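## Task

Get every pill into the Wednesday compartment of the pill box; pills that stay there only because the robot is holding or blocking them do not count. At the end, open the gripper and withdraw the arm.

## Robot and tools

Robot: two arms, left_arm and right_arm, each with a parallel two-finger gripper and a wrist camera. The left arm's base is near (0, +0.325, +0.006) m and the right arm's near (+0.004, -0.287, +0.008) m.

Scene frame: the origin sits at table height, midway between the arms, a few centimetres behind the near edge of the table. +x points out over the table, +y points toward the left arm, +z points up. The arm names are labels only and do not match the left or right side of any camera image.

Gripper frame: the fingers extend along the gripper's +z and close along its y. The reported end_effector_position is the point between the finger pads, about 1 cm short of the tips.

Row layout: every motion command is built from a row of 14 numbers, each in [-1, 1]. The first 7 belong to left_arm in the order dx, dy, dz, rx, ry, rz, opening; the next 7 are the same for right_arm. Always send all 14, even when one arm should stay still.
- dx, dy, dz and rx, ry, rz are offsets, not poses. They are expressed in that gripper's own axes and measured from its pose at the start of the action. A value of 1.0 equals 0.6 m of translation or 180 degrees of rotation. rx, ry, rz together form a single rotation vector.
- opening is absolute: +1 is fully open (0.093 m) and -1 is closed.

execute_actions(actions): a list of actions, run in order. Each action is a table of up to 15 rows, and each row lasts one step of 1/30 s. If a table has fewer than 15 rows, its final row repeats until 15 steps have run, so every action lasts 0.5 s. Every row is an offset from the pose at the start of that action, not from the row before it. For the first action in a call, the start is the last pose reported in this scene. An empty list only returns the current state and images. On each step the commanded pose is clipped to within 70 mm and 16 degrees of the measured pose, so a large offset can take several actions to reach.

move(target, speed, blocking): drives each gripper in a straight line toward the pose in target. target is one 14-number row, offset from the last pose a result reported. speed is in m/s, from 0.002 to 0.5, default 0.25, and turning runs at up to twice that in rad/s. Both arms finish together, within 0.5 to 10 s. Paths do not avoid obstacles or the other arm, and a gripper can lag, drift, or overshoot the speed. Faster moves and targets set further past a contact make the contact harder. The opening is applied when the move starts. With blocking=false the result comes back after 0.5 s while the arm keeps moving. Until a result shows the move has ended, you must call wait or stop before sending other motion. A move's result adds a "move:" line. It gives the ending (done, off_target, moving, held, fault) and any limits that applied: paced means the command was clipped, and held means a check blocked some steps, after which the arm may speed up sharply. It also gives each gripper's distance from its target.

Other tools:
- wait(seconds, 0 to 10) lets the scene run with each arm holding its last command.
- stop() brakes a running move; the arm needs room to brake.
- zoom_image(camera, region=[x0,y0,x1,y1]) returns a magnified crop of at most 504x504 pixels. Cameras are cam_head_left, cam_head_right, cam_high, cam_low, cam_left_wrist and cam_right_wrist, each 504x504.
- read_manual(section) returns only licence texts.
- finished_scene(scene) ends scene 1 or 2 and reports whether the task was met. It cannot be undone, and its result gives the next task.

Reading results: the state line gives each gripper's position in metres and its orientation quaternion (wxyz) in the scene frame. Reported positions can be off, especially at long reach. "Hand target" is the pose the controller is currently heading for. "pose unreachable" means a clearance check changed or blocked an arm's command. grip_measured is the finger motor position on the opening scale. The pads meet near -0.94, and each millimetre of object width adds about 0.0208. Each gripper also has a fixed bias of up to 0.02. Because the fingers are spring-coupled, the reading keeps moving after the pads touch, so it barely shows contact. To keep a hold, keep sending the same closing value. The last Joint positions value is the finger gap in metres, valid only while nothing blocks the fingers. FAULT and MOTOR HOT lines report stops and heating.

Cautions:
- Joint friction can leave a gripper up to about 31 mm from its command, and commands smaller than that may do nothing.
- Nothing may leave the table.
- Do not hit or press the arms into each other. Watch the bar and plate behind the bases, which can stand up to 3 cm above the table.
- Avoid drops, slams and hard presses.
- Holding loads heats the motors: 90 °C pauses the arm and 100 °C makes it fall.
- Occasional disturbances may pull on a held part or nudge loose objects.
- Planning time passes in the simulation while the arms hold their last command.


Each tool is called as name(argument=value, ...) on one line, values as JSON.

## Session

execute_actions(actions=[])

Scene clock: 0.00 s.
left_arm: end_effector_position=(+0.2904, +0.4952, +0.1674) grip_measured=+1.000 end_effector_quat_wxyz=(-0.346, +0.810, -0.384, +0.276) | right_arm: end_effector_position=(+0.5694, -0.4488, +0.3293) grip_measured=+1.000 end_effector_quat_wxyz=(+0.714, +0.348, +0.552, -0.253)
Joint positions: left_arm=[ 0.599  1.051  0.687 -0.275  0.164 -1.727  0.093] | right_arm=[-0.052  2.083  1.578  0.735  0.827  0.039  0.093]
Joint velocities: left_arm=[ 0.007 -0.007  0.002  0.066 -0.066 -0.007  0.   ] | right_arm=[ 0.012 -0.012  0.012 -0.022 -0.037 -0.051  0.   ]
Hand target (left_arm): +0.290, +0.495, +0.167; -0.346, +0.810, -0.384, +0.276
Hand target (right_arm): +0.569, -0.449, +0.329; +0.714, +0.348, +0.552, -0.253

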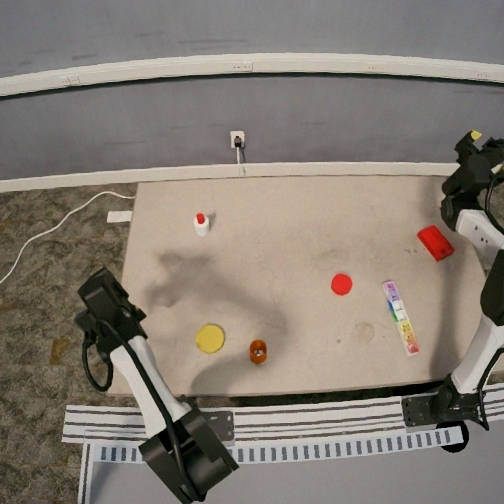

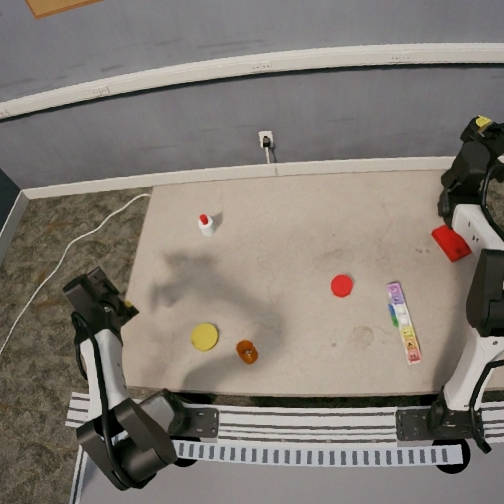

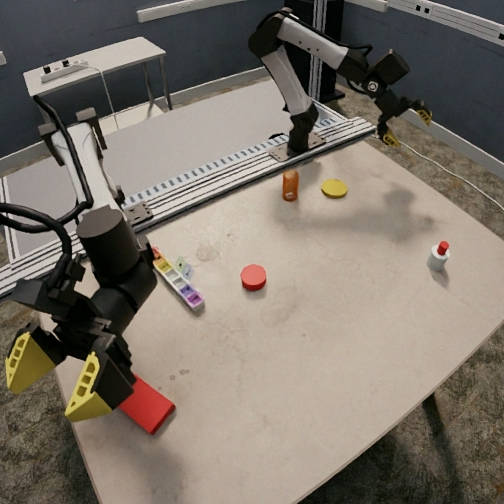

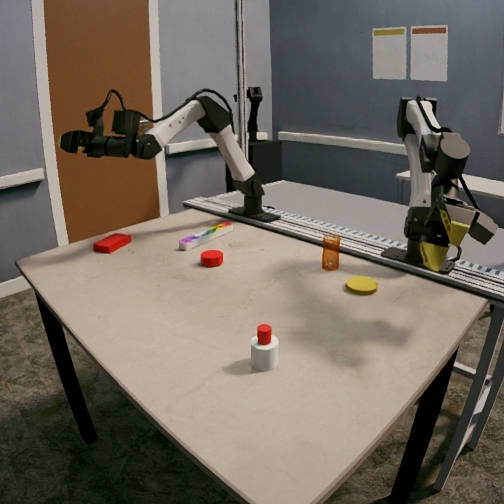

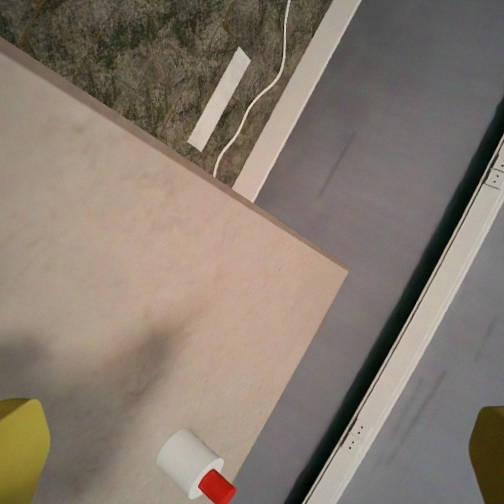

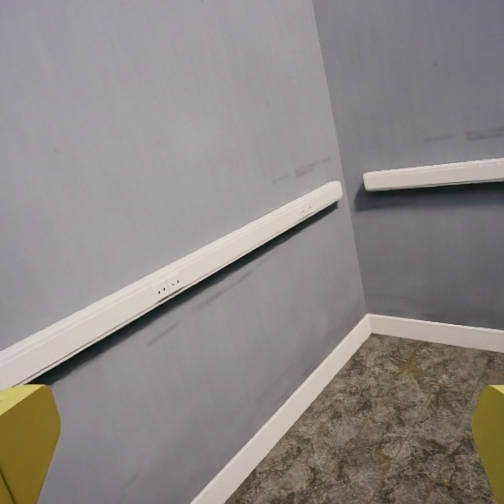

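zoom_image(camera="cam_head_left", region=[330, 260, 450, 380])

zoom_image(camera="cam_high", region=[130, 230, 240, 330])

zoom_image(camera="cam_head_left", region=[180, 300, 300, 400])

Region (330, 260, 450, 380) of cam_head_left's 504x504 image, scaled by 4.200, with more detail than that image has.

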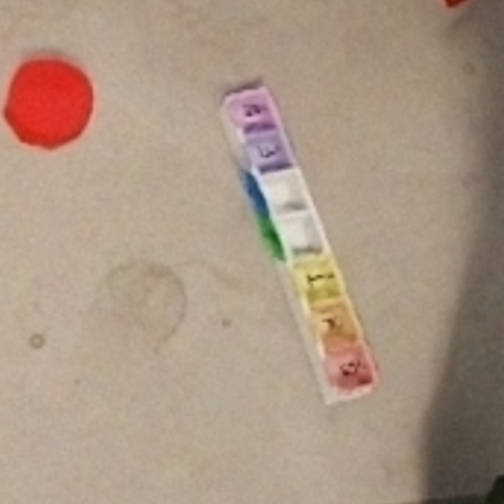

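Region (130, 230, 240, 330) of cam_high's 504x504 image, scaled by 4.582, with more detail than that image has; it fills the top 458 rows of this view, and the rest is white.

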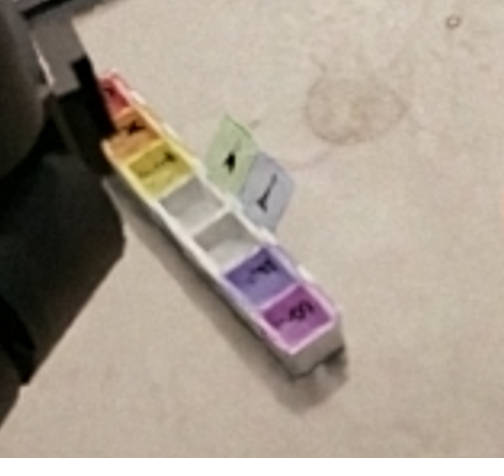

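Region (180, 300, 300, 400) of cam_head_left's 504x504 image, scaled by 4.200, with more detail than that image has.

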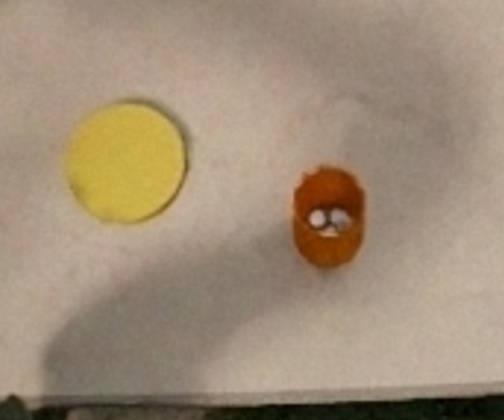

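move(target=[0,0,0,0,0,0,1,0.187,-0.295,-0.697,-0.267,0.453,-0.258,0.5], speed=0.35)

Scene clock: 58.07 s.
left_arm: end_effector_position=(+0.2904, +0.4952, +0.1674) grip_measured=+1.000 end_effector_quat_wxyz=(-0.346, +0.810, -0.384, +0.276) | right_arm: end_effector_position=(+0.2199, -0.2340, +0.1216) grip_measured=+0.502 end_effector_quat_wxyz=(+0.143, -0.087, +0.986, +0.006)
Joint positions: left_arm=[ 0.599  1.051  0.687 -0.275  0.164 -1.727  0.093] | right_arm=[ 0.292  1.121  0.856 -1.03   0.054  0.098  0.069]
Joint velocities: left_arm=[-0.002  0.012  0.002  0.007 -0.037 -0.037  0.   ] | right_arm=[-0.002 -0.012 -0.002 -0.037  0.007  0.022  0.001]
Hand target (left_arm): +0.290, +0.495, +0.167; -0.346, +0.810, -0.384, +0.276
Hand target (right_arm): +0.212, -0.232, +0.119; +0.135, -0.093, +0.986, +0.012
Off the commanded pose (left_arm): 0.000 m, 0 deg.
Off the commanded pose (right_arm): 0.010 m, 2 deg.
move: done

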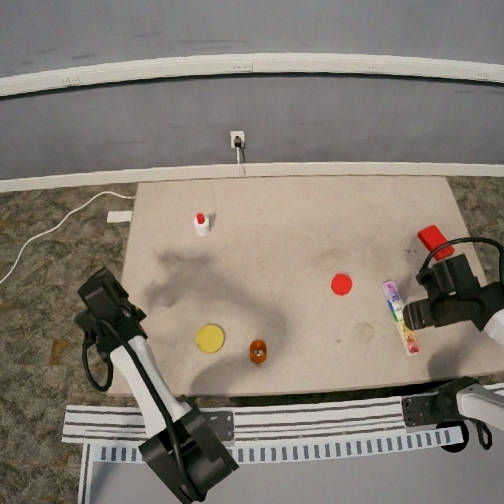

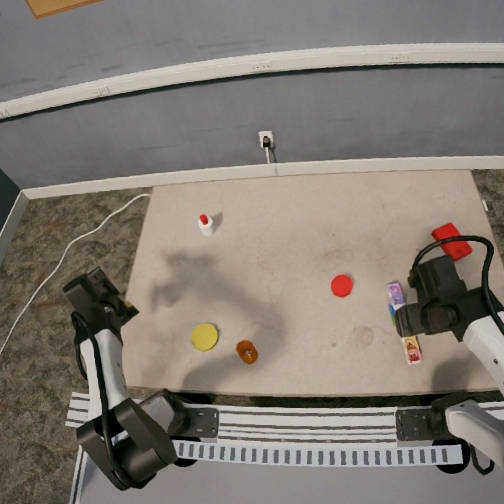

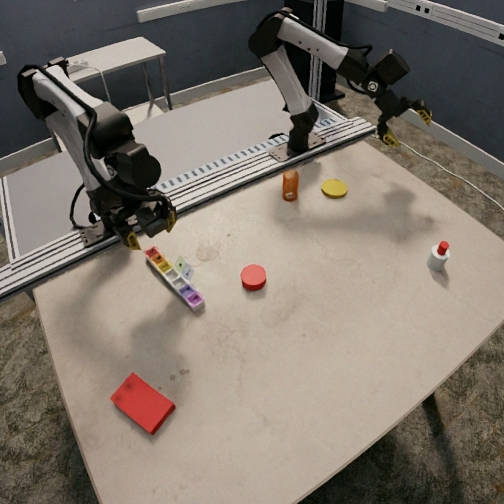

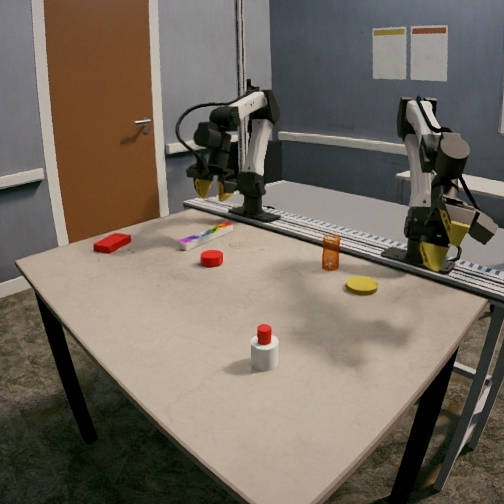

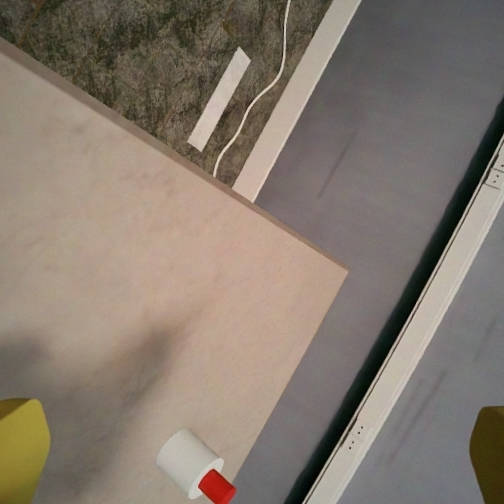

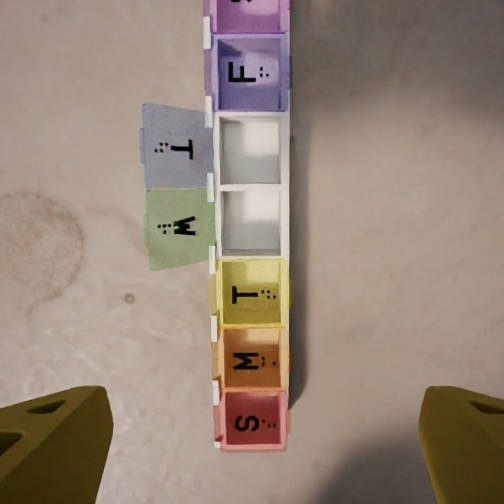

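move(target=[0,0,0,0,0,0,1,0.082,0.007,0.162,0,0,0,0.3], speed=0.15)

zoom_image(camera="cam_low", region=[160, 170, 270, 270])

Scene clock: 70.63 s.
left_arm: end_effector_position=(+0.2904, +0.4952, +0.1674) grip_measured=+1.000 end_effector_quat_wxyz=(-0.346, +0.810, -0.384, +0.276) | right_arm: end_effector_position=(+0.2015, -0.2340, +0.0201) grip_measured=+0.302 end_effector_quat_wxyz=(+0.146, -0.088, +0.985, +0.010)
Joint positions: left_arm=[ 0.599  1.051  0.687 -0.275  0.164 -1.727  0.093] | right_arm=[ 0.311  1.144  0.45  -0.596  0.052  0.115  0.06 ]
Joint velocities: left_arm=[-0.002  0.007  0.012 -0.022 -0.022 -0.037  0.   ] | right_arm=[ 0.017  0.002 -0.007  0.095  0.007 -0.022  0.001]
Hand target (left_arm): +0.290, +0.495, +0.167; -0.346, +0.810, -0.384, +0.276
Hand target (right_arm): +0.200, -0.234, +0.015; +0.143, -0.087, +0.986, +0.006
Off the commanded pose (left_arm): 0.000 m, 0 deg.
Off the commanded pose (right_arm): 0.006 m, 1 deg.
move: done

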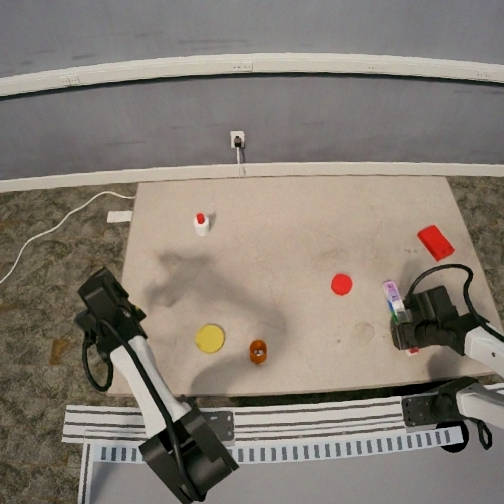

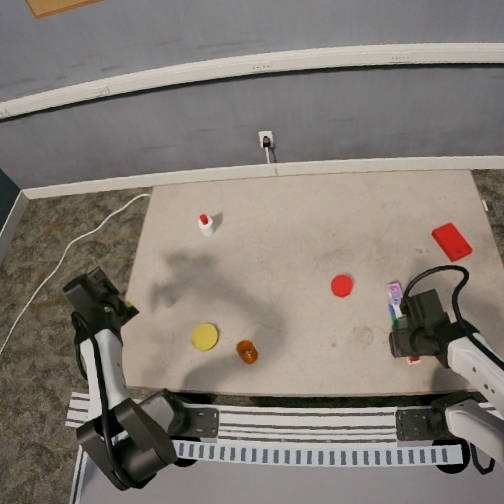

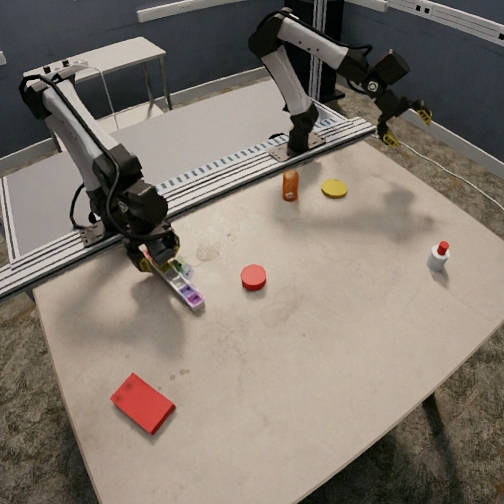

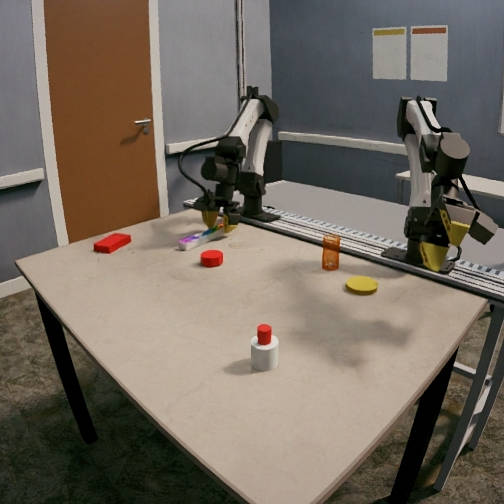

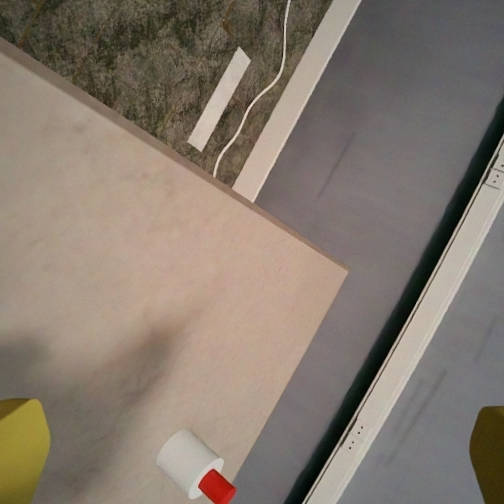

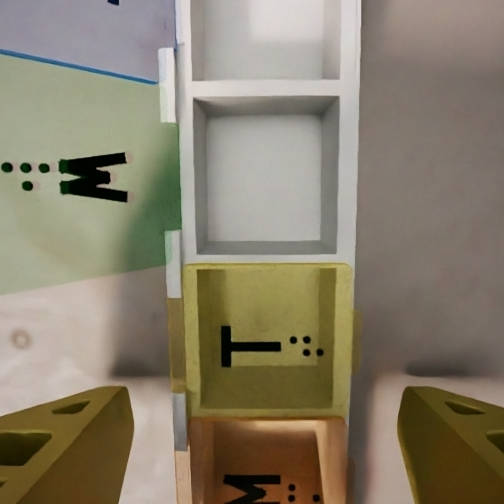

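Region (160, 170, 270, 270) of cam_low's 504x504 image, scaled by 4.582, with more detail than that image has; it fills the top 458 rows of this view, and the rest is white.

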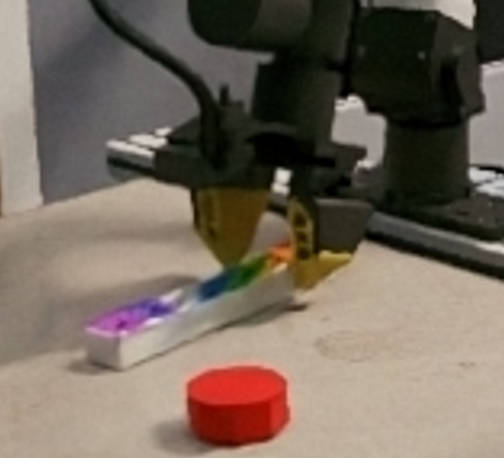

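execute_actions(actions=[[[0,0,0,0,0,0,1,0.004,0,0.015,0,0,0,0.1]],[[0,0,0,0,0,0,1,0,0,0,0,0,0,-0.45]],[[0,0,0,0,0,0,1,0,0,0,0,0,0,-0.45]]])

move(target=[0,0,0,0,0,0,1,-0.247,0.04,0.066,-0.016,0,-0.053,-0.45], speed=0.12)

Scene clock: 81.77 s.
left_arm: end_effector_position=(+0.2904, +0.4952, +0.1674) grip_measured=+1.000 end_effector_quat_wxyz=(-0.346, +0.810, -0.384, +0.276) | right_arm: end_effector_position=(+0.2038, -0.2334, +0.0172) grip_measured=-0.406 end_effector_quat_wxyz=(+0.150, -0.088, +0.985, +0.010)
Joint positions: left_arm=[ 0.599  1.051  0.687 -0.275  0.164 -1.727  0.093] | right_arm=[ 0.311  1.155  0.44  -0.565  0.053  0.115  0.026]
Joint velocities: left_arm=[ 0.002  0.007 -0.017  0.051 -0.037  0.007  0.   ] | right_arm=[-0.007 -0.007  0.007 -0.007  0.007  0.022 -0.001]
Hand target (left_arm): +0.290, +0.495, +0.167; -0.346, +0.810, -0.384, +0.276
Hand target (right_arm): +0.204, -0.233, +0.017; +0.150, -0.088, +0.985, +0.010
Off the commanded pose (left_arm): 0.000 m, 0 deg.
Off the commanded pose (right_arm): 0.000 m, 0 deg.

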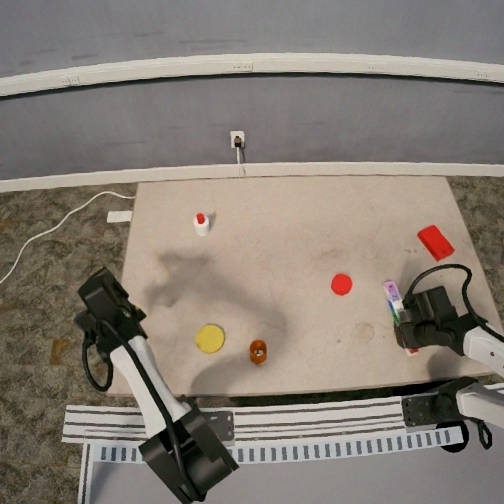

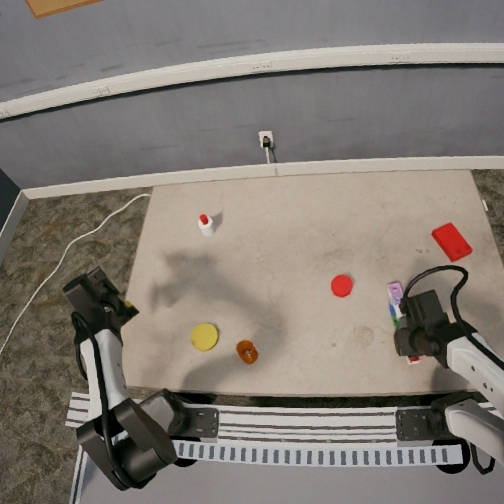

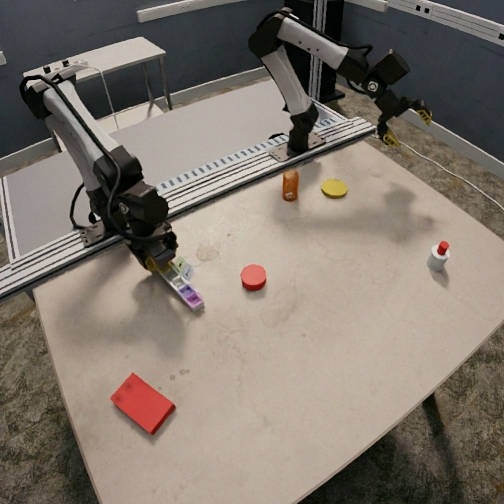

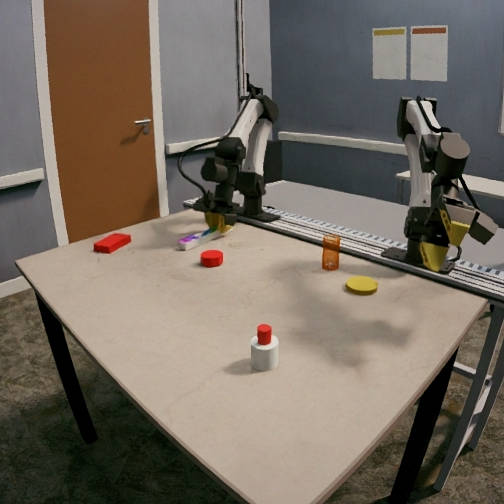

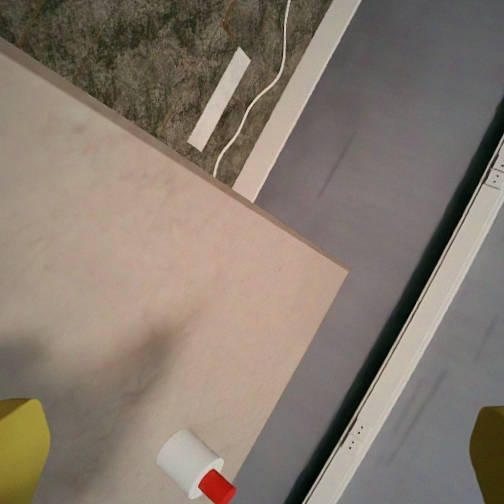

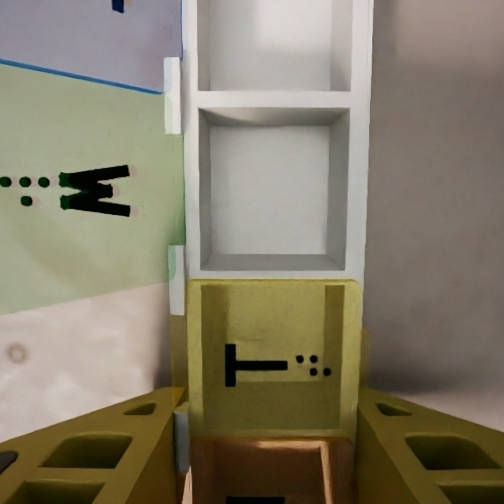

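Scene clock: 83.43 s.
left_arm: end_effector_position=(+0.2904, +0.4952, +0.1674) grip_measured=+1.000 end_effector_quat_wxyz=(-0.346, +0.810, -0.384, +0.276) | right_arm: end_effector_position=(+0.3458, -0.1860, +0.0205) grip_measured=-0.406 end_effector_quat_wxyz=(+0.147, -0.170, +0.974, +0.017)
Joint positions: left_arm=[ 0.599  1.051  0.687 -0.275  0.164 -1.727  0.093] | right_arm=[ 0.3    1.768  0.984 -0.498  0.012 -0.057  0.026]
Joint velocities: left_arm=[ 0.002  0.002 -0.022  0.022 -0.007  0.022  0.   ] | right_arm=[ 0.002 -0.007  0.002 -0.051  0.066  0.007 -0.   ]
Hand target (left_arm): +0.290, +0.495, +0.167; -0.346, +0.810, -0.384, +0.276
Hand target (right_arm): +0.351, -0.185, +0.024; +0.149, -0.173, +0.973, +0.023
Off the commanded pose (left_arm): 0.000 m, 0 deg.
Off the commanded pose (right_arm): 0.006 m, 1 deg.
move: done

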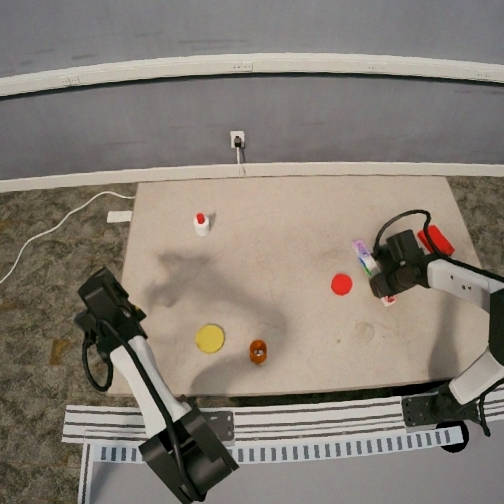

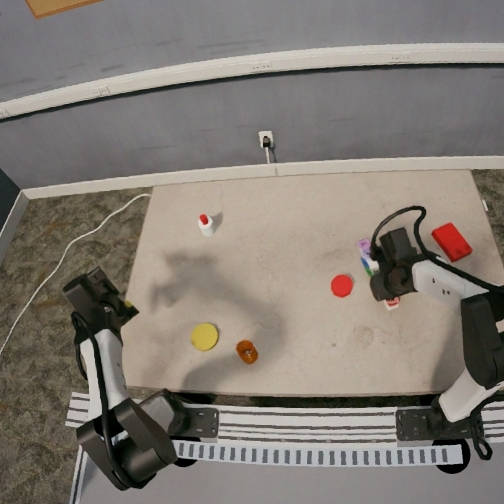

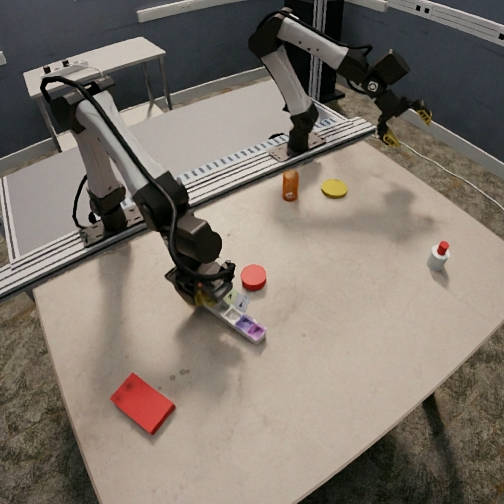

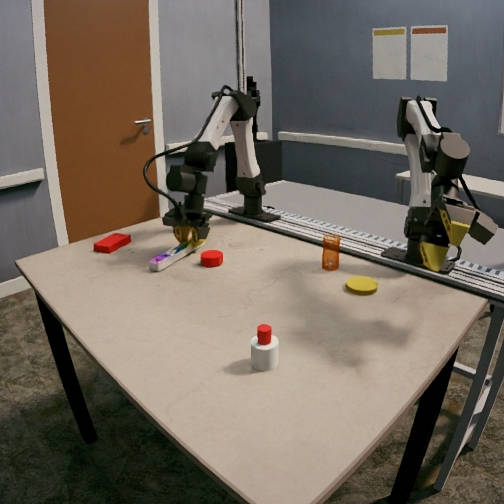

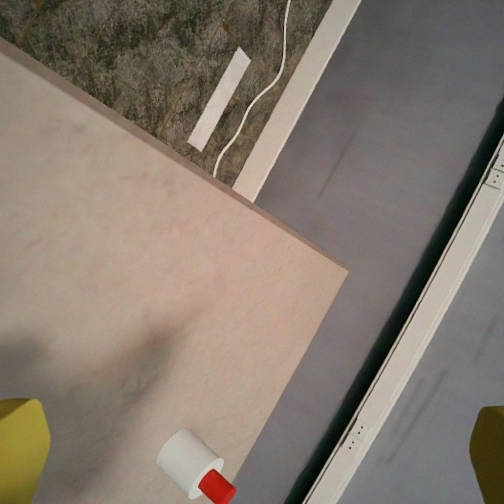

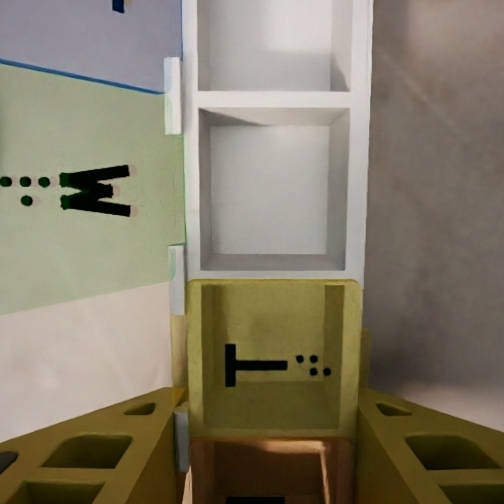

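execute_actions(actions=[[[0,0,0,0,0,0,1,0.003,0,0.012,0,0,0,-0.45]],[[0,0,0,0,0,0,1,0,0,0,0,0,0,0.3]]])

move(target=[0,0,0,0,0,0,1,-0.03,0,-0.15,0,0,0,0.3])

Scene clock: 91.50 s.
left_arm: end_effector_position=(+0.2904, +0.4952, +0.1674) grip_measured=+1.000 end_effector_quat_wxyz=(-0.346, +0.810, -0.384, +0.276) | right_arm: end_effector_position=(+0.3464, -0.1857, +0.0185) grip_measured=+0.298 end_effector_quat_wxyz=(+0.147, -0.171, +0.974, +0.017)
Joint positions: left_arm=[ 0.599  1.051  0.687 -0.275  0.164 -1.727  0.093] | right_arm=[ 0.3    1.775  0.984 -0.492  0.011 -0.059  0.059]
Joint velocities: left_arm=[-0.017 -0.012 -0.012  0.037  0.081  0.007  0.   ] | right_arm=[-0.007  0.002 -0.007  0.022  0.051 -0.066 -0.001]
Hand target (left_arm): +0.290, +0.495, +0.167; -0.346, +0.810, -0.384, +0.276
Hand target (right_arm): +0.346, -0.186, +0.019; +0.147, -0.171, +0.974, +0.017
Off the commanded pose (left_arm): 0.000 m, 0 deg.
Off the commanded pose (right_arm): 0.000 m, 0 deg.

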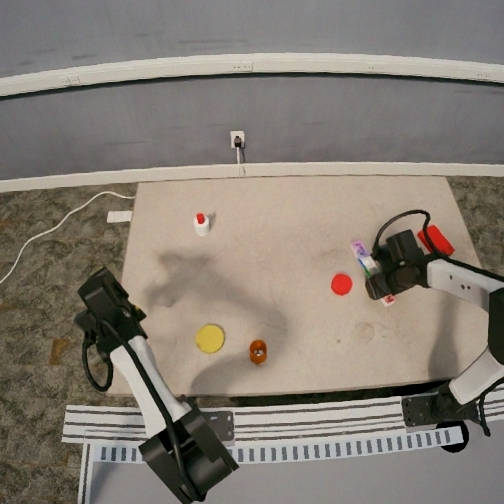

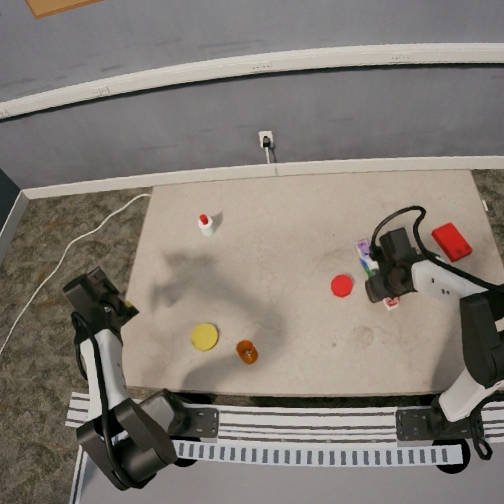

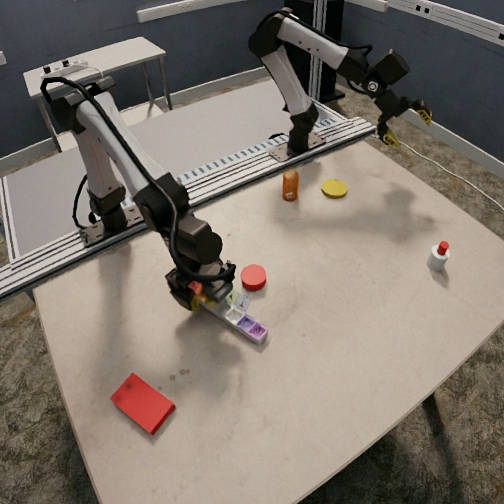

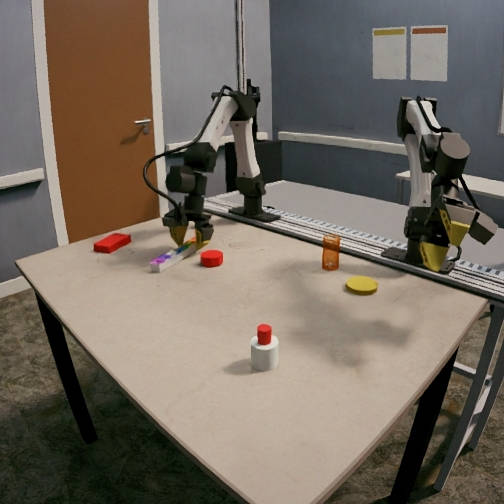

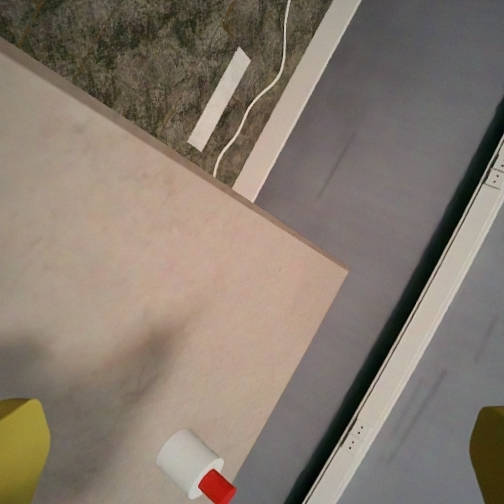

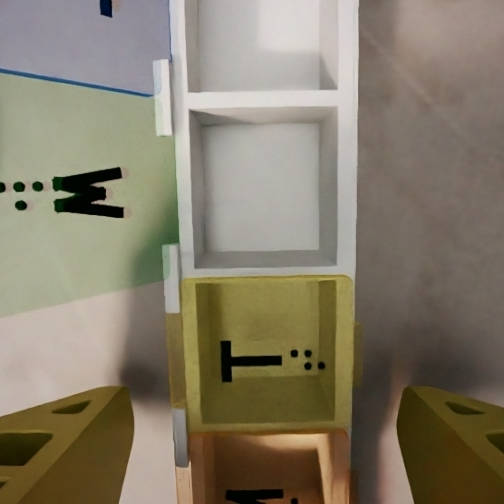

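Scene clock: 92.63 s.
left_arm: end_effector_position=(+0.2904, +0.4952, +0.1674) grip_measured=+1.000 end_effector_quat_wxyz=(-0.346, +0.810, -0.384, +0.276) | right_arm: end_effector_position=(+0.3358, -0.1898, +0.1049) grip_measured=+0.298 end_effector_quat_wxyz=(+0.144, -0.171, +0.974, +0.017)
Joint positions: left_arm=[ 0.599  1.051  0.687 -0.275  0.164 -1.727  0.093] | right_arm=[ 0.3    1.616  1.175 -0.847  0.011 -0.059  0.059]
Joint velocities: left_arm=[ 0.012 -0.012 -0.012 -0.037 -0.051 -0.037  0.   ] | right_arm=[ 0.002 -0.002  0.007  0.037 -0.051 -0.066 -0.   ]
Hand target (left_arm): +0.290, +0.495, +0.167; -0.346, +0.810, -0.384, +0.276
Hand target (right_arm): +0.337, -0.187, +0.110; +0.147, -0.171, +0.974, +0.017
Off the commanded pose (left_arm): 0.000 m, 0 deg.
Off the commanded pose (right_arm): 0.006 m, 0 deg.
move: done

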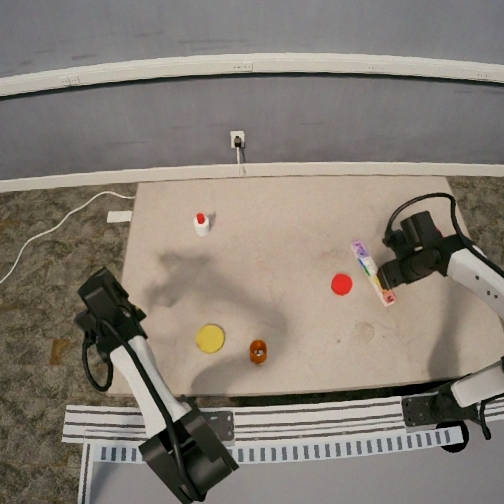

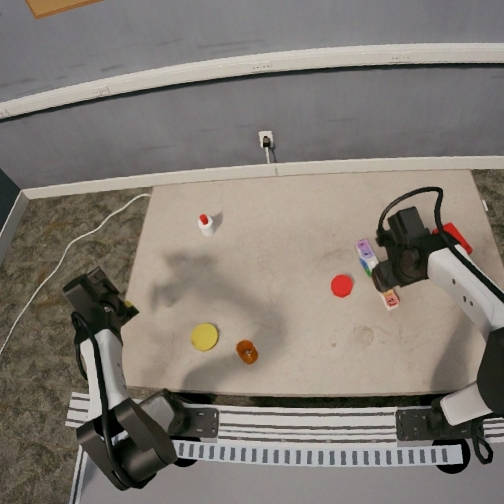

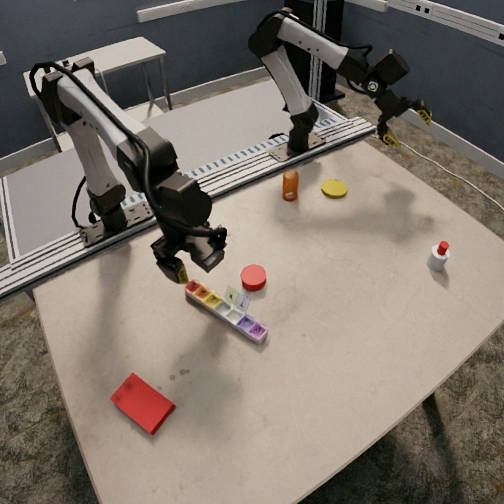

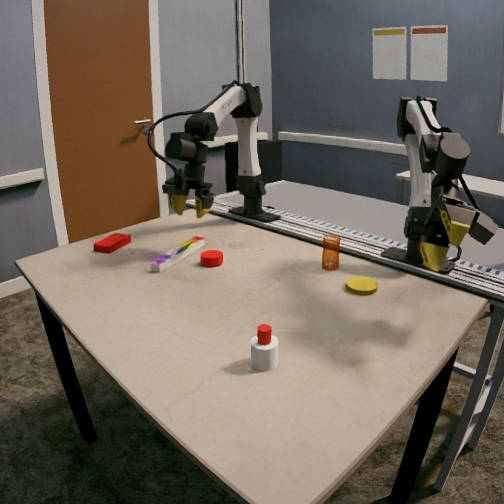

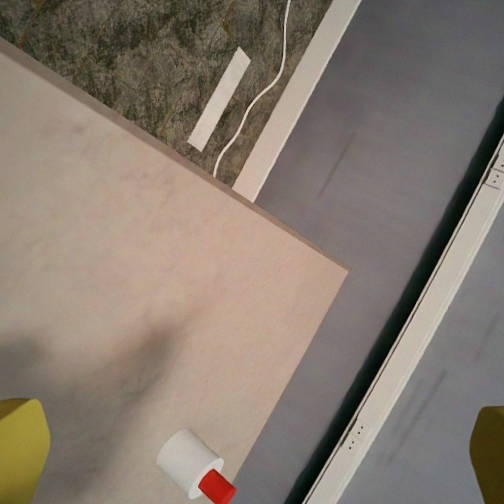

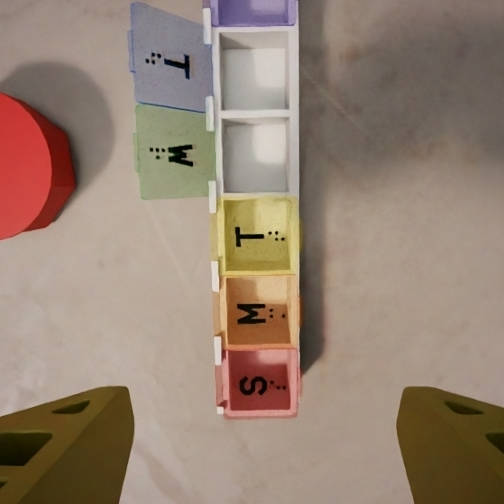

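execute_actions(actions=[])

Scene clock: 117.80 s.
left_arm: end_effector_position=(+0.2904, +0.4952, +0.1674) grip_measured=+1.000 end_effector_quat_wxyz=(-0.346, +0.810, -0.384, +0.276) | right_arm: end_effector_position=(+0.3356, -0.1899, +0.1048) grip_measured=+0.298 end_effector_quat_wxyz=(+0.144, -0.171, +0.975, +0.017)
Joint positions: left_arm=[ 0.599  1.051  0.687 -0.275  0.164 -1.727  0.093] | right_arm=[ 0.3    1.616  1.175 -0.848  0.011 -0.059  0.059]
Joint velocities: left_arm=[-0.007 -0.012  0.027 -0.066  0.007 -0.066  0.   ] | right_arm=[-0.007  0.002 -0.002  0.007 -0.022  0.066  0.002]
Hand target (left_arm): +0.290, +0.495, +0.167; -0.346, +0.810, -0.384, +0.276
Hand target (right_arm): +0.337, -0.187, +0.110; +0.147, -0.171, +0.974, +0.017
Off the commanded pose (left_arm): 0.000 m, 0 deg.
Off the commanded pose (right_arm): 0.006 m, 0 deg.

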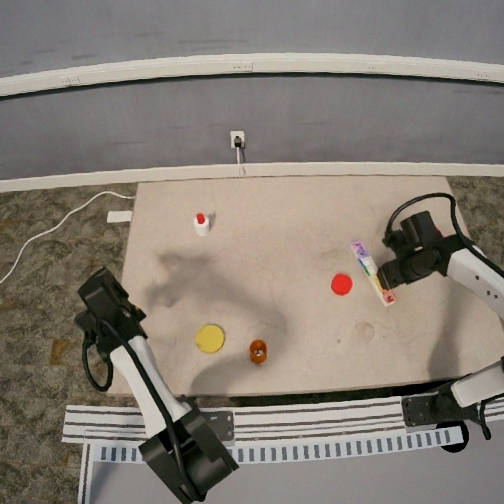

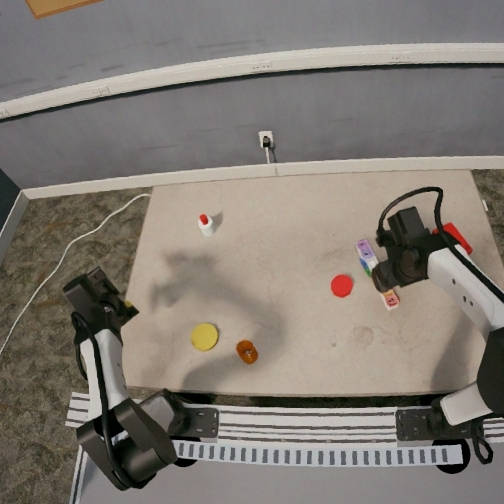

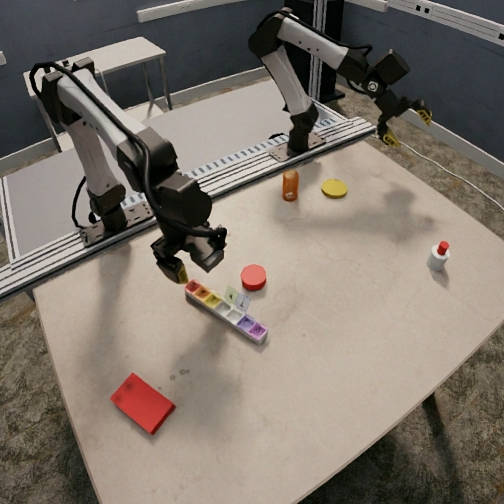

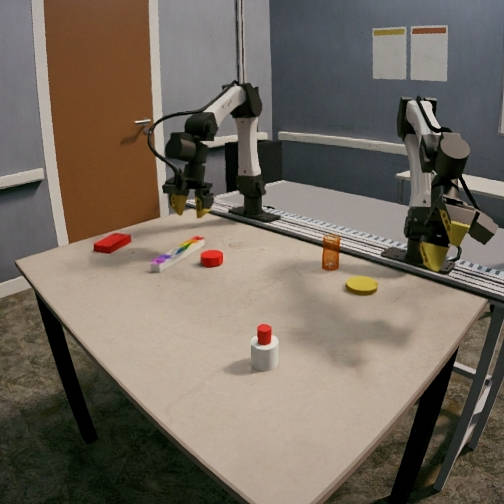

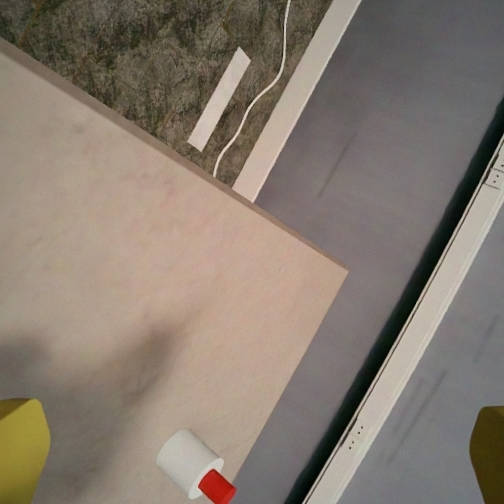

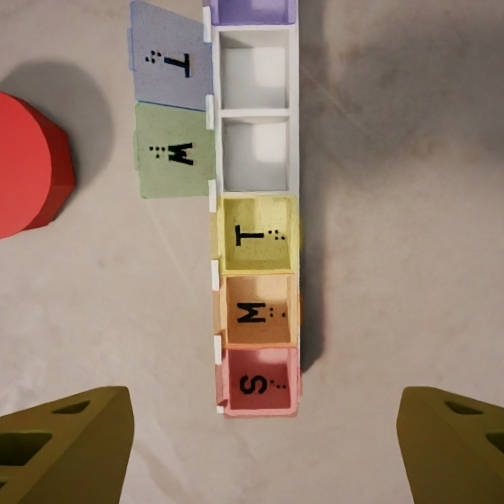

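move(target=[0,0,0,0,0,0,1,0.054,0.630,-0.078,-0.212,-0.305,-0.199,0.6], speed=0.25)

Scene clock: 135.70 s.
left_arm: end_effector_position=(+0.2904, +0.4952, +0.1674) grip_measured=+1.000 end_effector_quat_wxyz=(-0.346, +0.810, -0.384, +0.276) | right_arm: end_effector_position=(+0.1674, +0.1435, +0.1219) grip_measured=+0.598 end_effector_quat_wxyz=(+0.489, -0.461, +0.661, +0.334)
Joint positions: left_arm=[ 0.599  1.051  0.687 -0.275  0.164 -1.727  0.093] | right_arm=[ 1.214  1.744  0.651  0.775 -0.003 -0.01   0.074]
Joint velocities: left_arm=[-0.007  0.002  0.002  0.081  0.007 -0.007  0.   ] | right_arm=[-0.002 -0.012 -0.007  0.037  0.022 -0.066 -0.002]
Hand target (left_arm): +0.290, +0.495, +0.167; -0.346, +0.810, -0.384, +0.276
Hand target (right_arm): +0.170, +0.153, +0.133; +0.503, -0.458, +0.649, +0.340
Off the commanded pose (left_arm): 0.000 m, 0 deg.
Off the commanded pose (right_arm): 0.014 m, 3 deg.
move: off_target (right_arm)

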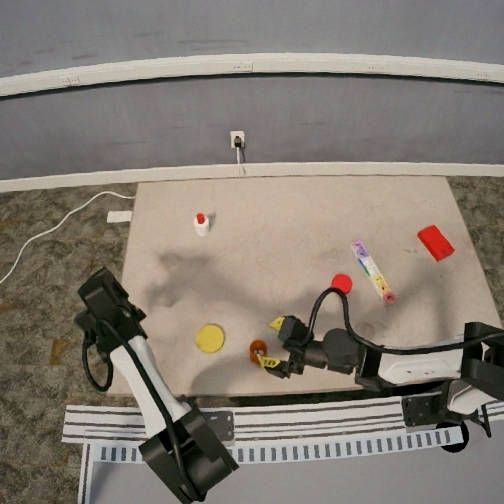

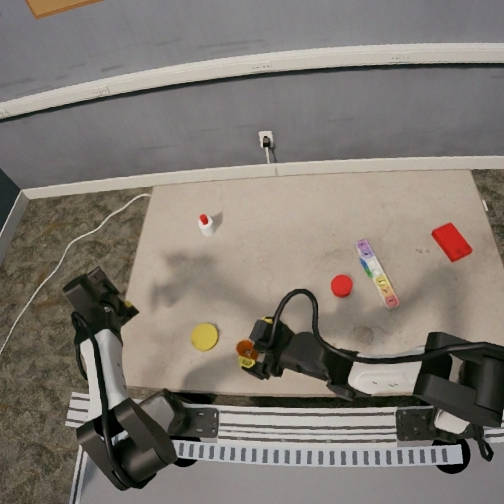

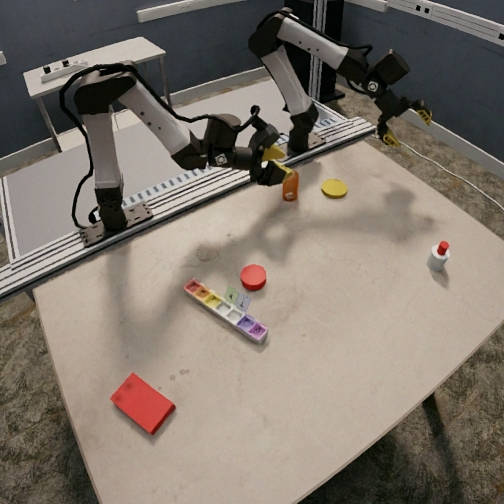

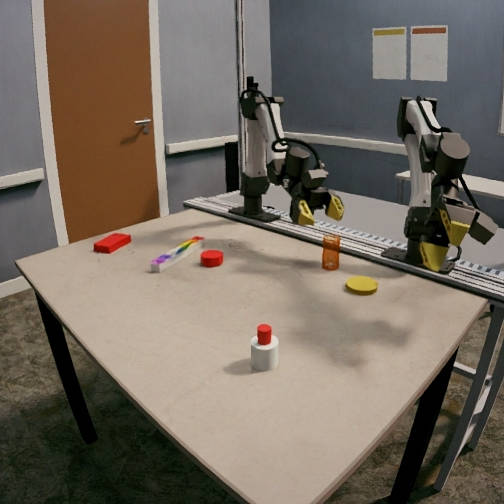

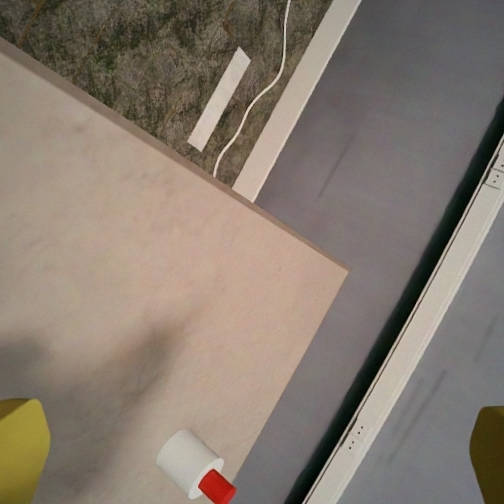

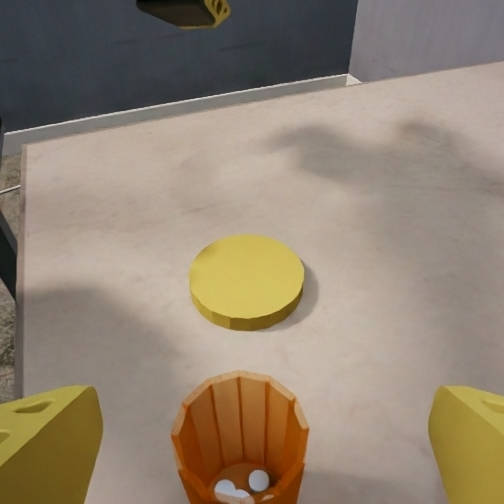

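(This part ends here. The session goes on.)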